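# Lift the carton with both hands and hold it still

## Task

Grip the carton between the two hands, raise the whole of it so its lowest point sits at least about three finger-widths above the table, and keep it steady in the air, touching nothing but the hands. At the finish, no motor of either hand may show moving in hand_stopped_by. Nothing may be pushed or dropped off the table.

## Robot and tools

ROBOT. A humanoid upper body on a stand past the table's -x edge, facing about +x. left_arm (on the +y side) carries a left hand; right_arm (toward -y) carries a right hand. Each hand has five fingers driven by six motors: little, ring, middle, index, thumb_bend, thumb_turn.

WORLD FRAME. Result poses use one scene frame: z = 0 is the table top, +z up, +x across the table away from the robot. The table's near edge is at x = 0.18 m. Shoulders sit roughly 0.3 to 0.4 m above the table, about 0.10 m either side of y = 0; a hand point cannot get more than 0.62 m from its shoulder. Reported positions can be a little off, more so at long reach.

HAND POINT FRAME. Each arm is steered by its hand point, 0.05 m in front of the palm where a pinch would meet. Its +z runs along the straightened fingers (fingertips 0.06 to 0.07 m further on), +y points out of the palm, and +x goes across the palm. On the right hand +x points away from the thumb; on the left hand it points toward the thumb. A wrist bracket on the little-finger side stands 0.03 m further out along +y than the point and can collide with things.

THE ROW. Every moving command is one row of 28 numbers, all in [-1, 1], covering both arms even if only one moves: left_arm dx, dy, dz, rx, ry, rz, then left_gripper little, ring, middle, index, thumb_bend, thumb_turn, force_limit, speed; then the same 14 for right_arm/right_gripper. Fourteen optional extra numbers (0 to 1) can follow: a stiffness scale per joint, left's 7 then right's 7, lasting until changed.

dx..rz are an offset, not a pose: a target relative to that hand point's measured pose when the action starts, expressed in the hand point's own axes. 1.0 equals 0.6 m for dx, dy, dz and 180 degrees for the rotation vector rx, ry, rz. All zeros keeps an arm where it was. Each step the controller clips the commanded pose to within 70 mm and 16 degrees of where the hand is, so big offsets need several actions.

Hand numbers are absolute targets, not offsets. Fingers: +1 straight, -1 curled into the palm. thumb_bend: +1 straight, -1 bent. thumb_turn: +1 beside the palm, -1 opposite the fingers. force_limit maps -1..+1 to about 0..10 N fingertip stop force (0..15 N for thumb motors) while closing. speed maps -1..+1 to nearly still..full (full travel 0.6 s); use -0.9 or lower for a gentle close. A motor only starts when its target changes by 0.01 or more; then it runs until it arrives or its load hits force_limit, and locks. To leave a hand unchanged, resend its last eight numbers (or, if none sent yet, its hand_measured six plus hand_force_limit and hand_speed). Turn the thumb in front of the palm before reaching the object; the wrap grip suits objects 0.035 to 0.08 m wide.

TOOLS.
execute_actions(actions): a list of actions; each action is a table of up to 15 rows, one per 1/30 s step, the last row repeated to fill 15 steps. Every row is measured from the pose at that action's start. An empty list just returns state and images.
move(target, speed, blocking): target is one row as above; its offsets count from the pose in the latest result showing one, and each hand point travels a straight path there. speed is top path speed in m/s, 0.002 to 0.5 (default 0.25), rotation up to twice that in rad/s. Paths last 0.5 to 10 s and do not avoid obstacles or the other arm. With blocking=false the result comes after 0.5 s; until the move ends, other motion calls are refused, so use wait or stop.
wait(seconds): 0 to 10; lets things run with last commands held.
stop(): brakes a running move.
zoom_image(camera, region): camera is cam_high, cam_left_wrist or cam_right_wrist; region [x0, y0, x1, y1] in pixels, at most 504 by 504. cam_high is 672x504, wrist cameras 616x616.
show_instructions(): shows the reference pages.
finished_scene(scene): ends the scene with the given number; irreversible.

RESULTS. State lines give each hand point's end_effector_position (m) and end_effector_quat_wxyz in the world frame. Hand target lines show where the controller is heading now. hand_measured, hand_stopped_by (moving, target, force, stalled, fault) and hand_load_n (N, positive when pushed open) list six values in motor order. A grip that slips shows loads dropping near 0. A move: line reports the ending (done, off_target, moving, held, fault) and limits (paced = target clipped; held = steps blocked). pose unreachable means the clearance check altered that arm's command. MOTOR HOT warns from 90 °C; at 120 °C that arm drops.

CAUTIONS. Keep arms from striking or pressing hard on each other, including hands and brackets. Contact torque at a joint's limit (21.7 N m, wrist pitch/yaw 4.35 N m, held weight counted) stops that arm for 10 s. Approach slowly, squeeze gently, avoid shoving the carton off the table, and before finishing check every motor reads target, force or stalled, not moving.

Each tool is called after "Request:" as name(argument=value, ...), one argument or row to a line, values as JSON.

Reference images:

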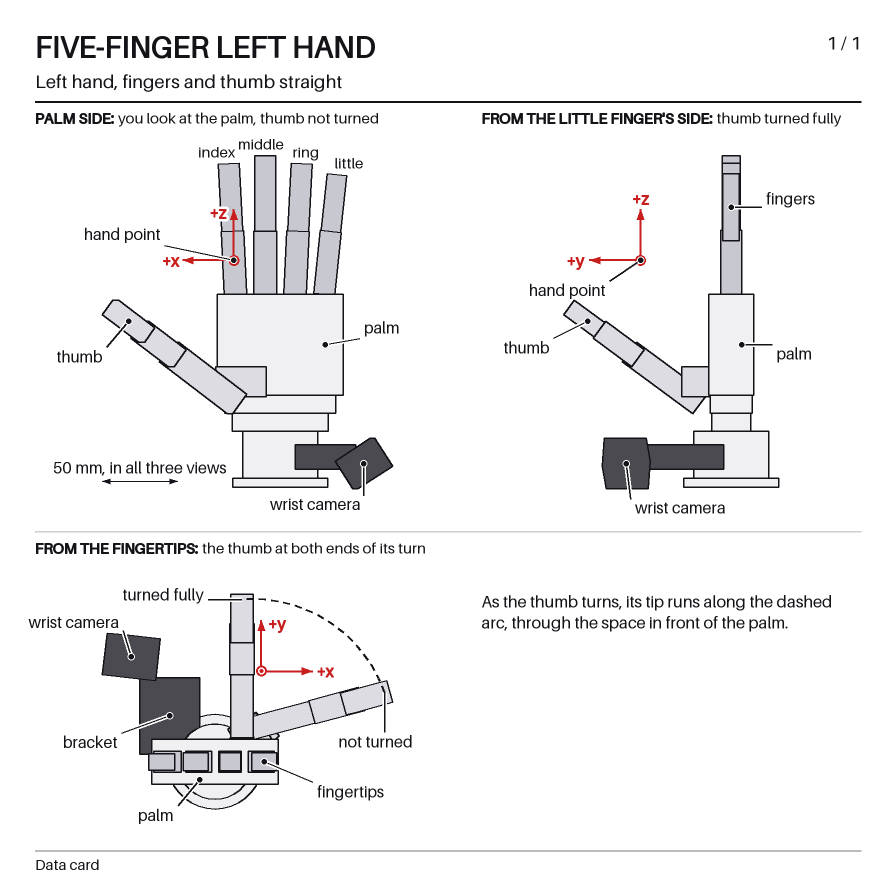

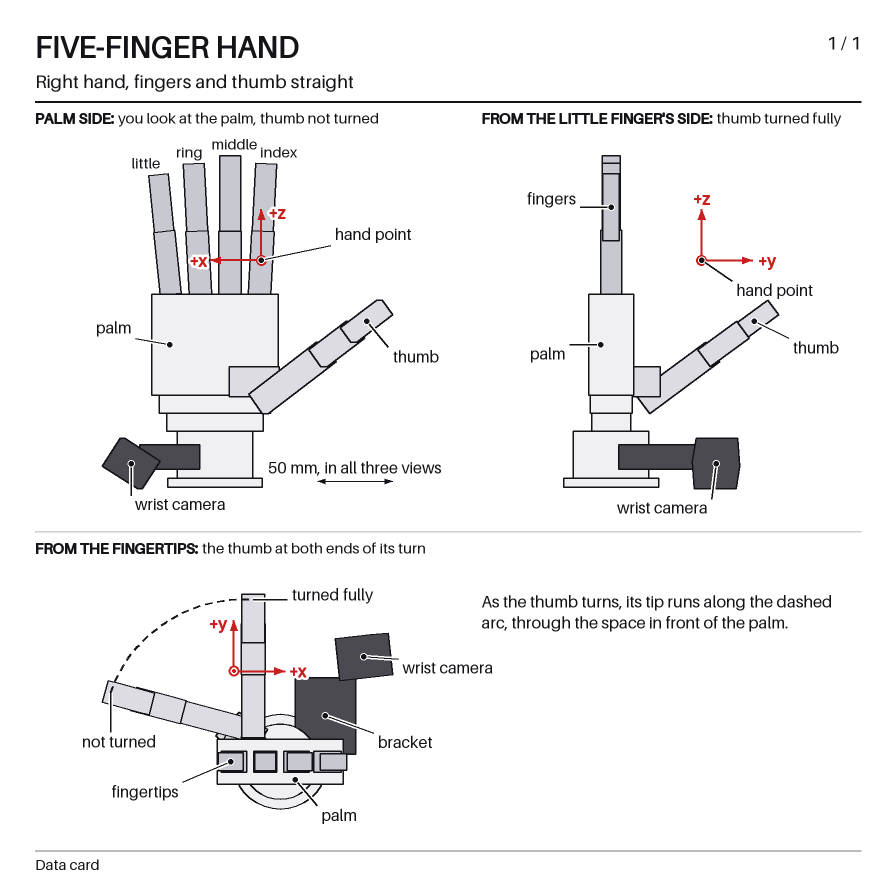

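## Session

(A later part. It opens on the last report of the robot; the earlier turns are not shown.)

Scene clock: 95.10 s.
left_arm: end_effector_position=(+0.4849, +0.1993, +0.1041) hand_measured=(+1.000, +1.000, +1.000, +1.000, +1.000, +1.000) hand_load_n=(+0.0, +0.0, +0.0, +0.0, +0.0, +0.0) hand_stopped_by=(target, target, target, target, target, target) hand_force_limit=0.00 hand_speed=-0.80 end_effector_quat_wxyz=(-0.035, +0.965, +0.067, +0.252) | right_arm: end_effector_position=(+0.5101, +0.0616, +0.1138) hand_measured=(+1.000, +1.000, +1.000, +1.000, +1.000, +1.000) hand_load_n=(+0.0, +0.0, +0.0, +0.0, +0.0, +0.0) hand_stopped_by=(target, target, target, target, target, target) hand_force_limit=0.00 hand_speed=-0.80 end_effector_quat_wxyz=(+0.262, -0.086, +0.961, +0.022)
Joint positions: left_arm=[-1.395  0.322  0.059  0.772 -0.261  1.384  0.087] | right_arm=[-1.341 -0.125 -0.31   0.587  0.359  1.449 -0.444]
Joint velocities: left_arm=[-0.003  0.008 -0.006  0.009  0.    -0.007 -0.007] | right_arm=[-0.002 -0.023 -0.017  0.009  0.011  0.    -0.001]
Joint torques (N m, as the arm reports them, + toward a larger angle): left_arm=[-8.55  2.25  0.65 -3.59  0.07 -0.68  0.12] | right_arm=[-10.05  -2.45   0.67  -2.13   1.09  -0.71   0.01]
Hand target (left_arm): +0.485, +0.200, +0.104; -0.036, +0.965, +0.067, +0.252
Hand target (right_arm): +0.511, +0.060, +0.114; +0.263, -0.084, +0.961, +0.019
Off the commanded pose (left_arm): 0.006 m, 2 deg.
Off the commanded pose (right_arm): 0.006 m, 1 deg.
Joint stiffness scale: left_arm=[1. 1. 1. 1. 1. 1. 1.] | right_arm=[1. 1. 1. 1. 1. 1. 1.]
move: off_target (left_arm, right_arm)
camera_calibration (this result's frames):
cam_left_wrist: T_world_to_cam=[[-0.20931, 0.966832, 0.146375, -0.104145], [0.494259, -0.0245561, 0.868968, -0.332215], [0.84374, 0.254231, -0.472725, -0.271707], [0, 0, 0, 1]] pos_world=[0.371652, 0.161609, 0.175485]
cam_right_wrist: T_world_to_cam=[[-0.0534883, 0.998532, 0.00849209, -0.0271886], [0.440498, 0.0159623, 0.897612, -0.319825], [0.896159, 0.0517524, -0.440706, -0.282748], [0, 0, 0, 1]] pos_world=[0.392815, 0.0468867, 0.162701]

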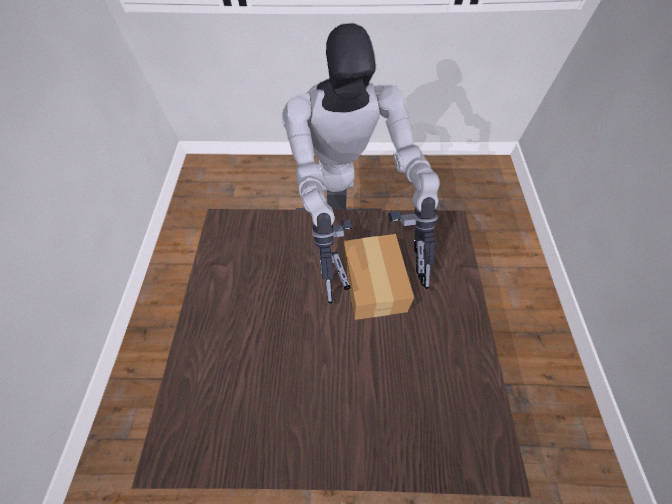

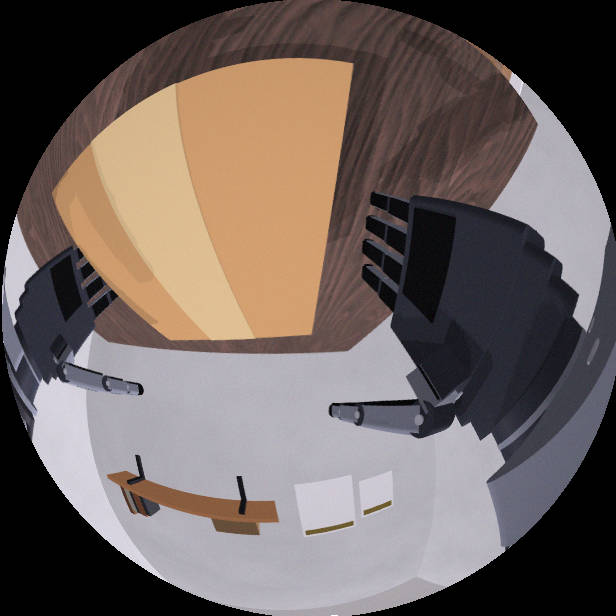

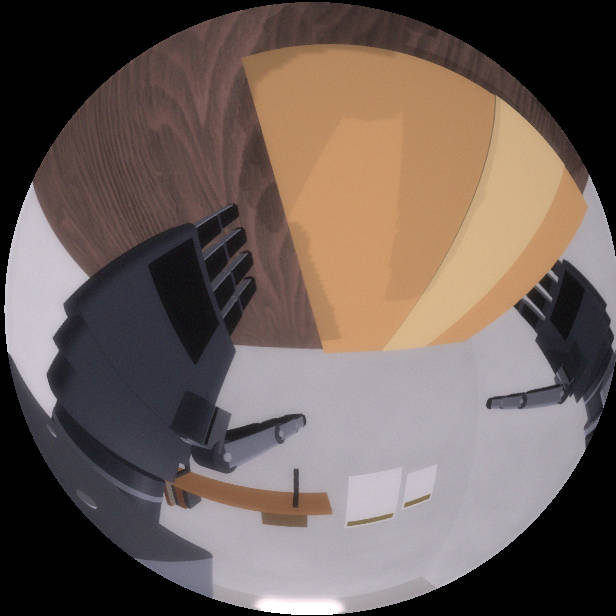

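Request:
move(
  target=[0,0.17,0,-0.04,0,0,1,1,1,1,1,1,0,-0.8,0,0.04,0.012,-0.04,0,0,1,1,1,1,1,1,0,-0.8],
  speed=0.05,
)

Scene clock: 102.97 s.
left_arm: end_effector_position=(+0.5012, +0.1194, +0.1048) hand_measured=(+1.000, +1.000, +1.000, +1.000, +1.000, +1.000) hand_load_n=(+0.0, +0.0, +0.0, +0.0, +0.0, +0.0) hand_stopped_by=(target, target, target, target, target, target) hand_force_limit=0.00 hand_speed=-0.80 end_effector_quat_wxyz=(-0.005, +0.964, +0.059, +0.260) | right_arm: end_effector_position=(+0.5143, +0.0744, +0.1062) hand_measured=(+1.000, +1.000, +1.000, +1.000, +1.000, +1.000) hand_load_n=(+0.0, +0.0, +0.0, +0.0, +0.0, +0.0) hand_stopped_by=(target, target, target, target, target, target) hand_force_limit=0.00 hand_speed=-0.80 end_effector_quat_wxyz=(+0.259, -0.093, +0.959, +0.067)
Joint positions: left_arm=[-1.473  0.082  0.213  0.883 -0.243  1.284  0.289] | right_arm=[-1.36  -0.169 -0.252  0.751  0.356  1.31  -0.28 ]
Joint velocities: left_arm=[-0.026 -0.003  0.012  0.028  0.006 -0.006  0.   ] | right_arm=[ 0.     0.02   0.    -0.009 -0.008  0.     0.   ]
Joint torques (N m, as the arm reports them, + toward a larger angle): left_arm=[-8.66 -0.62  1.14 -3.86 -0.98 -0.7  -0.7 ] | right_arm=[-10.37  -1.25   1.    -2.03   1.3   -0.74   0.52]
Hand target (left_arm): +0.499, +0.098, +0.106; +0.023, +0.964, +0.049, +0.259
Hand target (right_arm): +0.510, +0.085, +0.107; +0.255, -0.100, +0.958, +0.082
Off the commanded pose (left_arm): 0.021 m, 4 deg.
Off the commanded pose (right_arm): 0.013 m, 2 deg.
Joint stiffness scale: left_arm=[1. 1. 1. 1. 1. 1. 1.] | right_arm=[1. 1. 1. 1. 1. 1. 1.]
move: off_target (left_arm, right_arm)
camera_calibration (this result's frames):
cam_left_wrist: T_world_to_cam=[[-0.18215, 0.979118, 0.0902791, -0.0327223], [0.475273, 0.00729495, 0.879808, -0.3383], [0.860777, 0.203164, -0.466677, -0.267874], [0, 0, 0, 1]] pos_world=[0.385404, 0.0889293, 0.175583]
cam_right_wrist: T_world_to_cam=[[-0.0896705, 0.991675, 0.0924096, -0.0294476], [0.452948, -0.0420288, 0.890546, -0.316442], [0.887016, 0.121712, -0.445408, -0.290526], [0, 0, 0, 1]] pos_world=[0.398393, 0.0512635, 0.155124]

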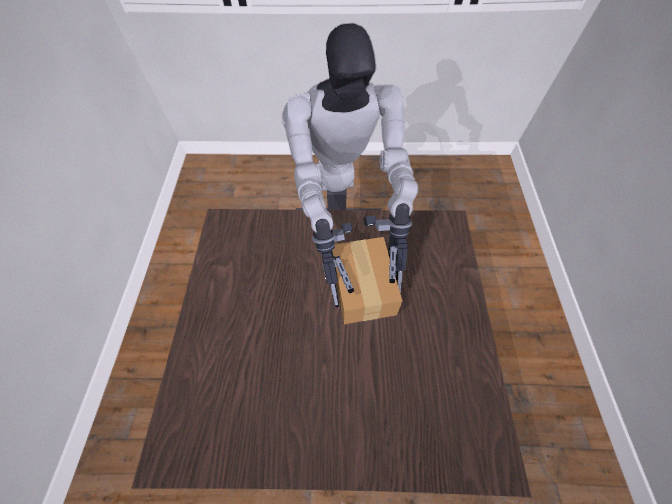

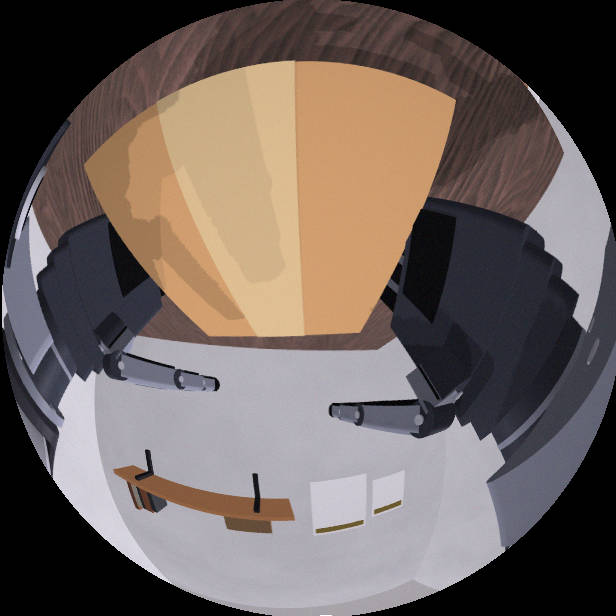

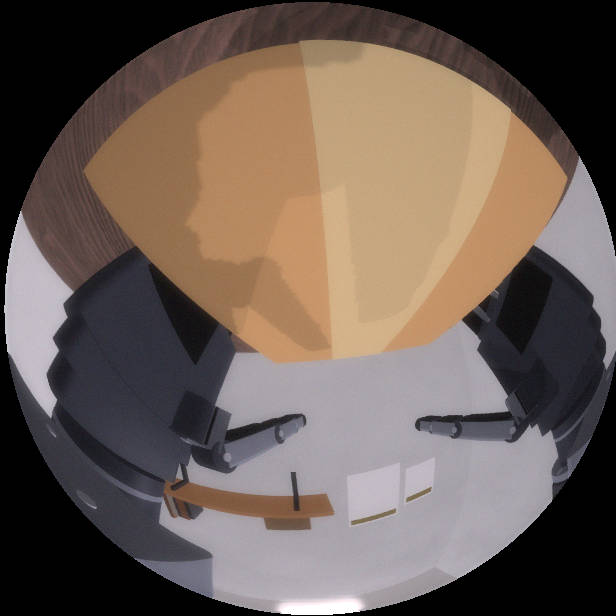

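Request:
execute_actions(
  actions=[
    [[0,0.07,0,-0.04,0,0,1,1,1,1,1,1,0,-0.8,0,0.07,0,-0.04,0,0,1,1,1,1,1,1,0,-0.8]],
    [[0,0.07,-0.08,-0.045,0,0,1,1,1,1,1,1,0,-0.8,0,0.07,-0.08,-0.045,0,0,1,1,1,1,1,1,0,-0.8]],
    [[0,0.07,-0.08,-0.045,0,0,1,1,1,1,1,1,0,-0.8,0,0.07,-0.08,-0.045,0,0,1,1,1,1,1,1,0,-0.8]],
    [[0,0.07,-0.08,-0.045,0,0,1,1,1,1,1,1,0,-0.8,0,0.07,-0.08,-0.045,0,0,1,1,1,1,1,1,0,-0.8]],
  ],
)

Request:
wait(
  seconds=1,
)

Scene clock: 117.00 s.
left_arm: end_effector_position=(+0.5031, +0.1237, +0.2055) hand_measured=(+1.000, +1.000, +1.000, +1.000, +1.000, +1.000) hand_load_n=(+1.0, +0.0, +0.0, +0.0, +0.0, +0.0) hand_stopped_by=(target, target, target, target, target, target) hand_force_limit=0.00 hand_speed=-0.80 end_effector_quat_wxyz=(+0.040, +0.947, +0.089, +0.307) | right_arm: end_effector_position=(+0.5028, +0.0655, +0.2111) hand_measured=(+1.000, +1.000, +1.000, +1.000, +1.000, +1.000) hand_load_n=(+0.0, +0.5, +0.5, +0.0, +0.0, +0.0) hand_stopped_by=(target, target, target, target, target, target) hand_force_limit=0.00 hand_speed=-0.80 end_effector_quat_wxyz=(+0.298, -0.096, +0.939, +0.139)
Joint positions: left_arm=[-1.581  0.123  0.424  0.591 -0.56   1.6    0.647] | right_arm=[-1.393 -0.335 -0.371  0.474  1.129  1.621 -0.856]
Joint velocities: left_arm=[ 0.037  0.064 -0.02   0.12  -0.591  0.     0.569] | right_arm=[ 0.067 -0.078  0.038  0.057  0.992  0.    -0.914]
Joint torques (N m, as the arm reports them, + toward a larger angle): left_arm=[-11.02  -1.8    0.81  -4.21  -3.82  -0.93  -1.84] | right_arm=[-12.7    1.74   0.65  -2.25   3.73  -0.39   1.71]
Hand target (left_arm): +0.498, +0.081, +0.218; +0.101, +0.945, +0.055, +0.307
Hand target (right_arm): +0.478, +0.102, +0.220; +0.280, -0.135, +0.930, +0.198
Off the commanded pose (left_arm): 0.052 m, 7 deg.
Off the commanded pose (right_arm): 0.050 m, 6 deg.
Joint stiffness scale: left_arm=[1. 1. 1. 1. 1. 1. 1.] | right_arm=[1. 1. 1. 1. 1. 1. 1.]
joint sent to its limit (left arm) — the command would take joint 1 (shoulder pitch) past its lower limit and joint 6 (wrist pitch) past its upper limit, so those joints were sent only as far as their limits.
joint sent to its limit (right arm) — the command would take joint 6 (wrist pitch) past its upper limit, so that joint was sent only as far as its limit.
camera_calibration (this result's frames):
cam_left_wrist: T_world_to_cam=[[-0.220563, 0.975039, -0.0255135, -0.00208307], [0.378912, 0.109758, 0.918901, -0.400065], [0.898764, 0.193008, -0.393663, -0.256212], [0, 0, 0, 1]] pos_world=[0.381404, 0.0953925, 0.266706]
cam_right_wrist: T_world_to_cam=[[-0.142177, 0.96324, 0.227935, -0.0316992], [0.390905, -0.156917, 0.906956, -0.369795], [0.909384, 0.21805, -0.354226, -0.269334], [0, 0, 0, 1]] pos_world=[0.384975, 0.0312348, 0.247208]

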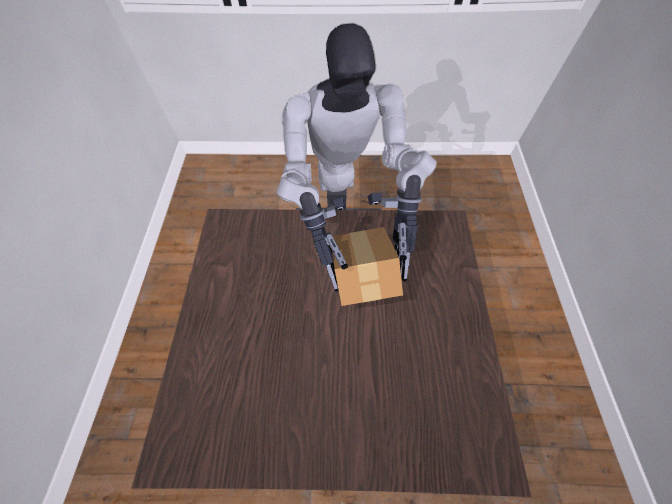

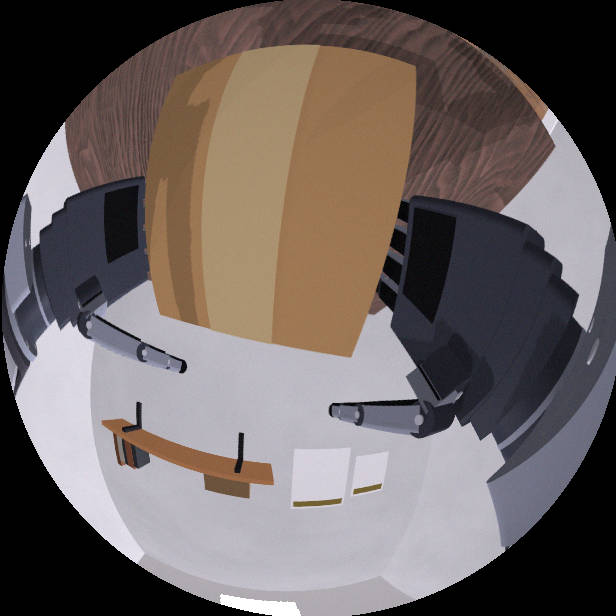

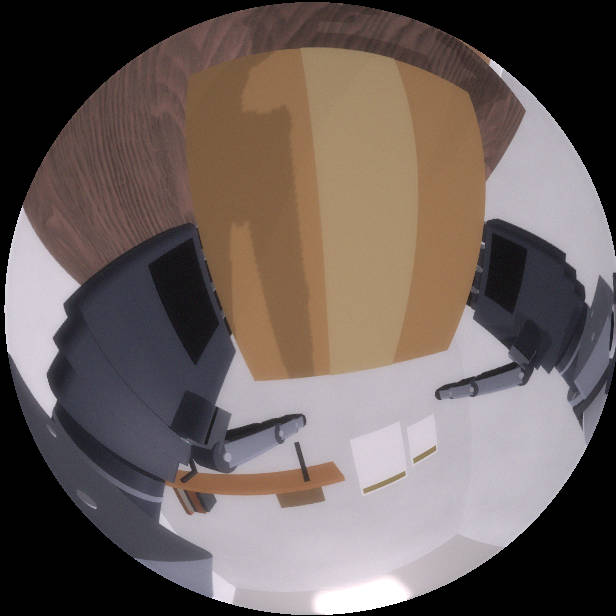

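Scene clock: 118.00 s.
left_arm: end_effector_position=(+0.5022, +0.1244, +0.2051) hand_measured=(+1.000, +1.000, +1.000, +1.000, +1.000, +1.000) hand_load_n=(+1.0, +0.0, +0.0, +0.0, +0.0, +0.0) hand_stopped_by=(target, target, target, target, target, target) hand_force_limit=0.00 hand_speed=-0.80 end_effector_quat_wxyz=(+0.039, +0.947, +0.091, +0.305) | right_arm: end_effector_position=(+0.5005, +0.0659, +0.2123) hand_measured=(+1.000, +1.000, +1.000, +1.000, +1.000, +1.000) hand_load_n=(+0.0, +0.5, +0.5, +0.0, +0.0, +0.0) hand_stopped_by=(target, target, target, target, target, target) hand_force_limit=0.00 hand_speed=-0.80 end_effector_quat_wxyz=(+0.297, -0.096, +0.940, +0.139)
Joint positions: left_arm=[-1.58   0.129  0.423  0.598 -0.606  1.6    0.692] | right_arm=[-1.389 -0.338 -0.37   0.478  1.213  1.621 -0.936]
Joint velocities: left_arm=[ 0.015  0.    -0.002  0.011  0.     0.     0.   ] | right_arm=[-0.008  0.011  0.002  0.006  0.     0.     0.   ]
Joint torques (N m, as the arm reports them, + toward a larger angle): left_arm=[-10.86  -1.72   0.96  -4.17  -3.64  -0.9   -1.94] | right_arm=[-12.56   1.54   0.6   -2.07   3.77  -0.35   1.73]
Hand target (left_arm): +0.498, +0.081, +0.218; +0.101, +0.945, +0.055, +0.307
Hand target (right_arm): +0.478, +0.102, +0.220; +0.280, -0.135, +0.930, +0.198
Off the commanded pose (left_arm): 0.053 m, 7 deg.
Off the commanded pose (right_arm): 0.048 m, 6 deg.
Joint stiffness scale: left_arm=[1. 1. 1. 1. 1. 1. 1.] | right_arm=[1. 1. 1. 1. 1. 1. 1.]
wait: 1.00 s; at rest by 0.23 s
camera_calibration (this result's frames):
cam_left_wrist: T_world_to_cam=[[-0.223666, 0.974407, -0.0224789, -0.00193563], [0.383538, 0.109193, 0.917047, -0.401284], [0.896031, 0.196491, -0.398145, -0.253881], [0, 0, 0, 1]] pos_world=[0.380961, 0.095589, 0.266871]
cam_right_wrist: T_world_to_cam=[[-0.142632, 0.963239, 0.227656, -0.0324095], [0.393074, -0.155966, 0.906183, -0.370887], [0.908377, 0.218737, -0.356378, -0.266017], [0, 0, 0, 1]] pos_world=[0.382807, 0.0315597, 0.248668]

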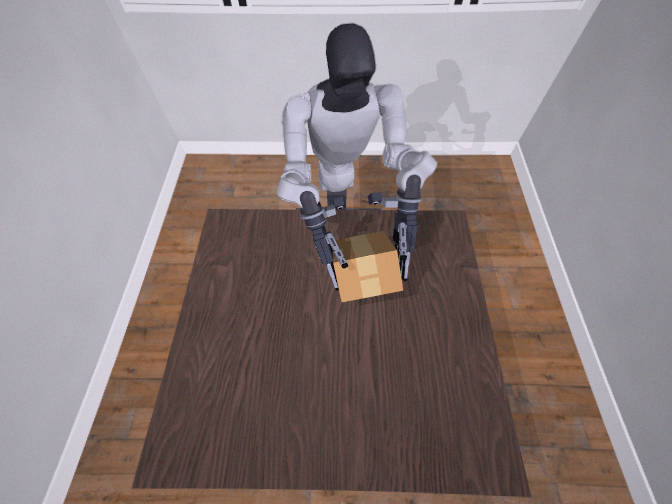

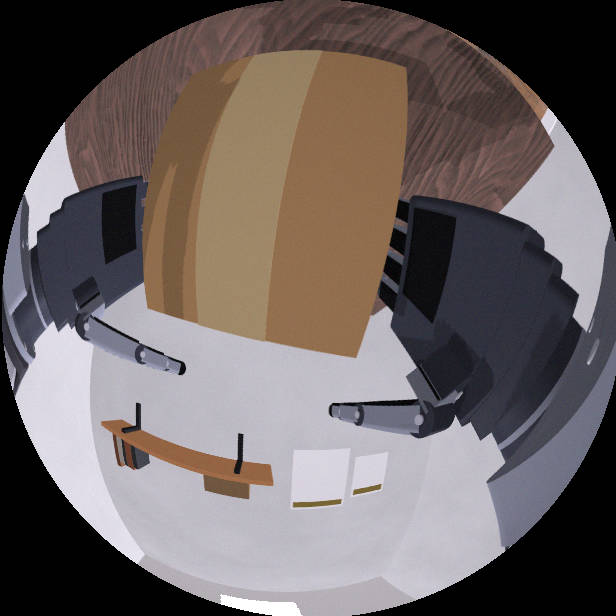

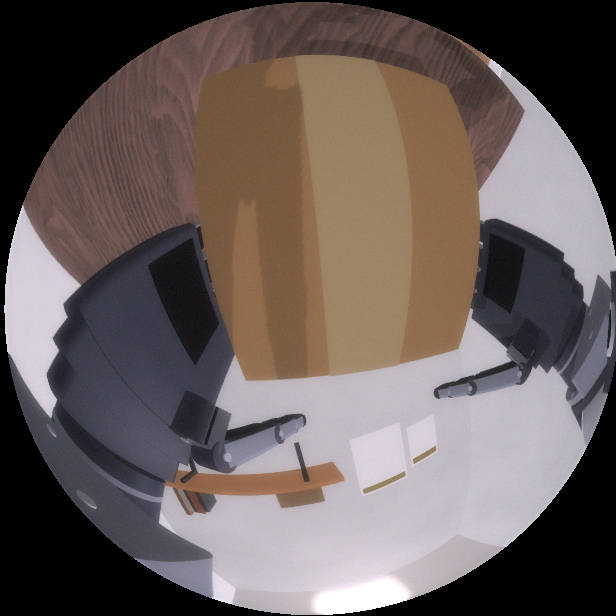

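Request:
execute_actions(
  actions=[
    [[0.03,0.07,-0.07,-0.03,0.05,0,1,1,1,1,1,1,0,-0.8,-0.03,0.07,-0.07,-0.03,-0.05,0,1,1,1,1,1,1,0,-0.8]],
    [[0.03,0.07,-0.07,-0.03,0.05,0,1,1,1,1,1,1,0,-0.8,-0.03,0.07,-0.07,-0.03,-0.05,0,1,1,1,1,1,1,0,-0.8]],
    [[0.03,0.07,-0.07,-0.03,0.05,0,1,1,1,1,1,1,0,-0.8,-0.03,0.07,-0.07,-0.03,-0.05,0,1,1,1,1,1,1,0,-0.8]],
  ],
)

Request:
wait(
  seconds=2,
)

Scene clock: 125.73 s.
left_arm: end_effector_position=(+0.4946, +0.1267, +0.3303) hand_measured=(+1.000, +1.000, +1.000, +1.000, +1.000, +1.000) hand_load_n=(+0.0, +0.0, +0.0, +0.0, +0.0, +0.0) hand_stopped_by=(target, target, target, target, target, target) hand_force_limit=0.00 hand_speed=-0.80 end_effector_quat_wxyz=(+0.001, +0.838, +0.156, +0.523) | right_arm: end_effector_position=(+0.4789, +0.0634, +0.3417) hand_measured=(+1.000, +1.000, +1.000, +1.000, +1.000, +1.000) hand_load_n=(+1.0, +0.0, +0.0, +0.0, +0.0, +0.0) hand_stopped_by=(target, target, target, target, target, target) hand_force_limit=0.00 hand_speed=-0.80 end_effector_quat_wxyz=(+0.532, -0.022, +0.833, +0.150)
Joint positions: left_arm=[-1.445  0.012  0.33  -0.015 -1.181  1.468  1.391] | right_arm=[-1.314 -0.084 -0.493 -0.196  1.651  1.573 -1.626]
Joint velocities: left_arm=[ 0.095 -0.005 -0.014  0.02  -0.143  0.     0.194] | right_arm=[ 0.037 -0.017  0.051 -0.023  0.037 -0.056  0.   ]
Joint torques (N m, as the arm reports them, + toward a larger angle): left_arm=[-9.18 -2.14 -0.88 -2.81 -2.62 -0.81 -1.63] | right_arm=[-12.72   1.07   2.82  -2.31   3.79  -0.98   0.54]
Hand target (left_arm): +0.489, +0.086, +0.341; +0.056, +0.838, +0.114, +0.530
Hand target (right_arm): +0.463, +0.090, +0.344; +0.524, -0.056, +0.830, +0.184
Off the commanded pose (left_arm): 0.044 m, 8 deg.
Off the commanded pose (right_arm): 0.032 m, 6 deg.
Joint stiffness scale: left_arm=[1. 1. 1. 1. 1. 1. 1.] | right_arm=[1. 1. 1. 1. 1. 1. 1.]
joint sent to its limit (left arm) — the command would take joint 2 (shoulder roll) past its lower limit, so that joint was sent only as far as its limit.
joint sent to its limit (right arm) — the command would take joint 7 (wrist yaw) past its lower limit, so that joint was sent only as far as its limit.
camera_calibration (this result's frames):
cam_left_wrist: T_world_to_cam=[[-0.371875, 0.922204, -0.106063, 0.104437], [-0.0972577, 0.0749211, 0.992435, -0.296206], [0.923174, 0.379377, 0.0618301, -0.38623], [0, 0, 0, 1]] pos_world=[0.366587, 0.072407, 0.328923]
cam_right_wrist: T_world_to_cam=[[-0.0986183, 0.946926, 0.30595, -0.109366], [-0.111626, -0.316035, 0.942158, -0.240411], [0.988845, 0.0587619, 0.136869, -0.396703], [0, 0, 0, 1]] pos_world=[0.354656, 0.0508938, 0.314262]

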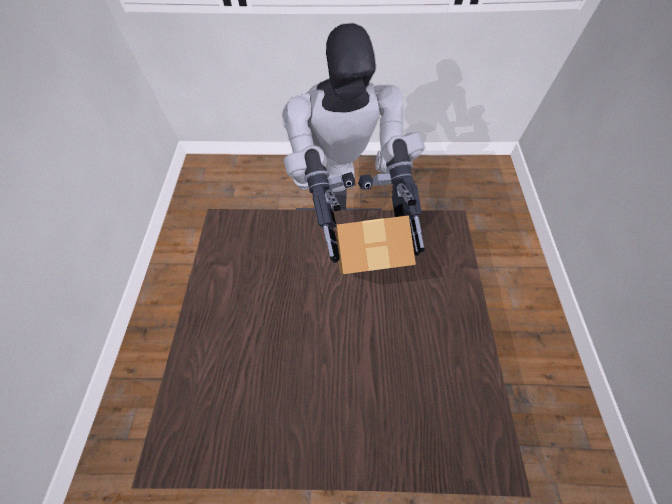

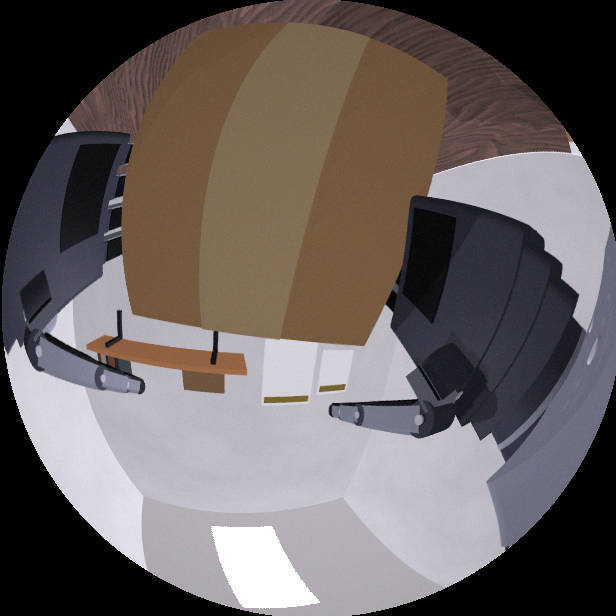

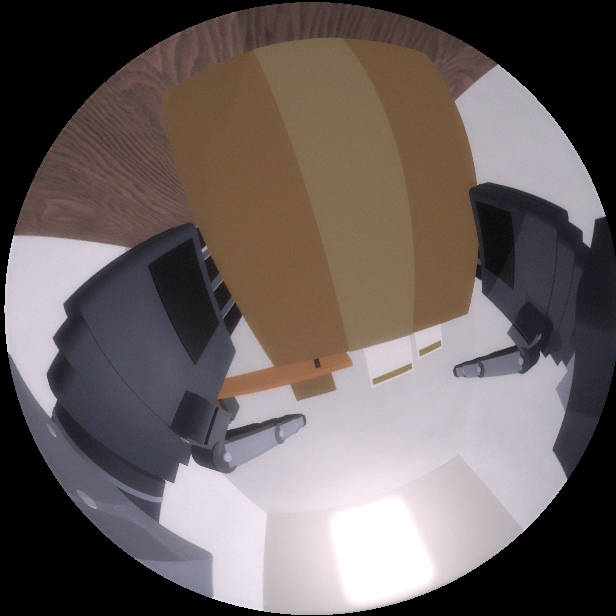

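Scene clock: 127.73 s.
left_arm: end_effector_position=(+0.4942, +0.1268, +0.3294) hand_measured=(+1.000, +1.000, +1.000, +1.000, +1.000, +1.000) hand_load_n=(+0.0, +0.0, +0.0, +0.0, +0.0, +0.0) hand_stopped_by=(target, target, target, target, target, target) hand_force_limit=0.00 hand_speed=-0.80 end_effector_quat_wxyz=(+0.001, +0.838, +0.156, +0.522) | right_arm: end_effector_position=(+0.4788, +0.0633, +0.3420) hand_measured=(+1.000, +1.000, +1.000, +1.000, +1.000, +1.000) hand_load_n=(+1.0, +0.0, +0.0, +0.0, +0.0, +0.0) hand_stopped_by=(target, target, target, target, target, target) hand_force_limit=0.00 hand_speed=-0.80 end_effector_quat_wxyz=(+0.532, -0.021, +0.833, +0.150)
Joint positions: left_arm=[-1.443  0.012  0.329 -0.015 -1.191  1.468  1.402] | right_arm=[-1.312 -0.086 -0.49  -0.198  1.653  1.569 -1.626]
Joint velocities: left_arm=[-0.003  0.009  0.003 -0.003 -0.002  0.     0.   ] | right_arm=[ 0.008  0.008 -0.011  0.     0.008  0.     0.   ]
Joint torques (N m, as the arm reports them, + toward a larger angle): left_arm=[-9.17 -2.07 -0.86 -3.13 -2.68 -0.79 -1.6 ] | right_arm=[-12.74   1.56   2.21  -2.23   3.69  -0.97   0.53]
Hand target (left_arm): +0.489, +0.086, +0.341; +0.056, +0.838, +0.114, +0.530
Hand target (right_arm): +0.463, +0.090, +0.344; +0.524, -0.056, +0.830, +0.184
Off the commanded pose (left_arm): 0.044 m, 8 deg.
Off the commanded pose (right_arm): 0.032 m, 6 deg.
Joint stiffness scale: left_arm=[1. 1. 1. 1. 1. 1. 1.] | right_arm=[1. 1. 1. 1. 1. 1. 1.]
wait: 2.00 s; at rest by 0.17 s
camera_calibration (this result's frames):
cam_left_wrist: T_world_to_cam=[[-0.372905, 0.921954, -0.104609, 0.104204], [-0.0942477, 0.0745217, 0.992756, -0.296868], [0.923071, 0.380063, 0.0591025, -0.384927], [0, 0, 0, 1]] pos_world=[0.366194, 0.0723481, 0.328368]
cam_right_wrist: T_world_to_cam=[[-0.0984007, 0.946545, 0.307195, -0.109904], [-0.112688, -0.317306, 0.941604, -0.240038], [0.988746, 0.0580373, 0.137887, -0.396842], [0, 0, 0, 1]] pos_world=[0.354512, 0.0508952, 0.314503]

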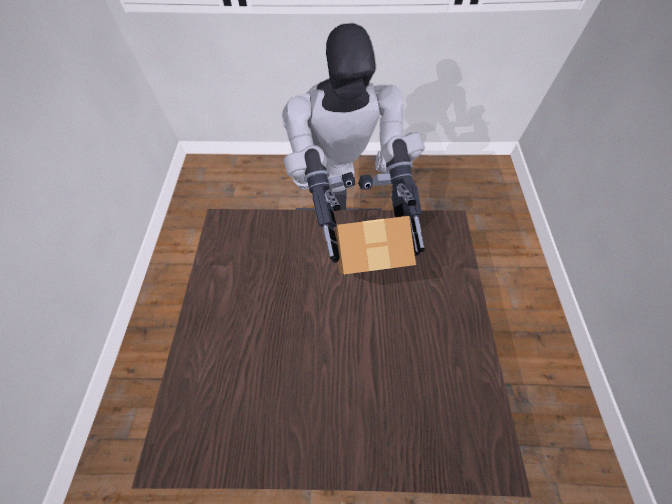

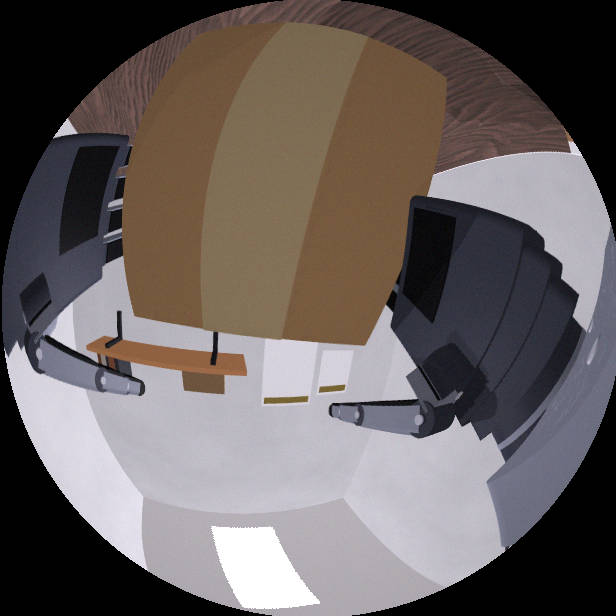

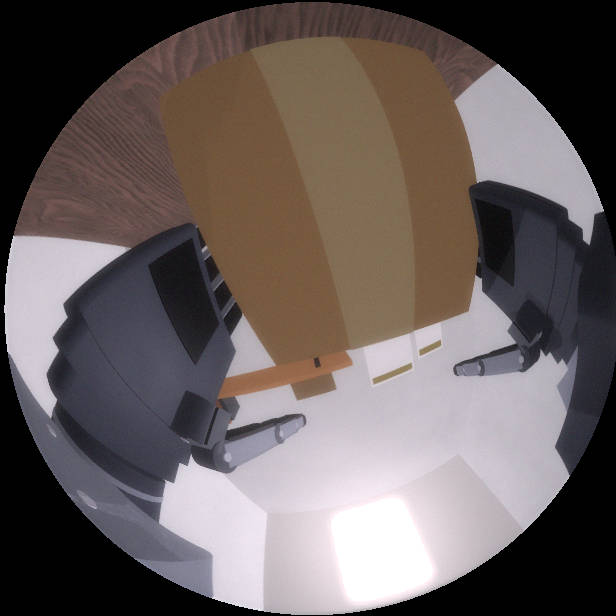

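Request:
finished_scene(
  scene=1,
)

The scene is finished: the task was done.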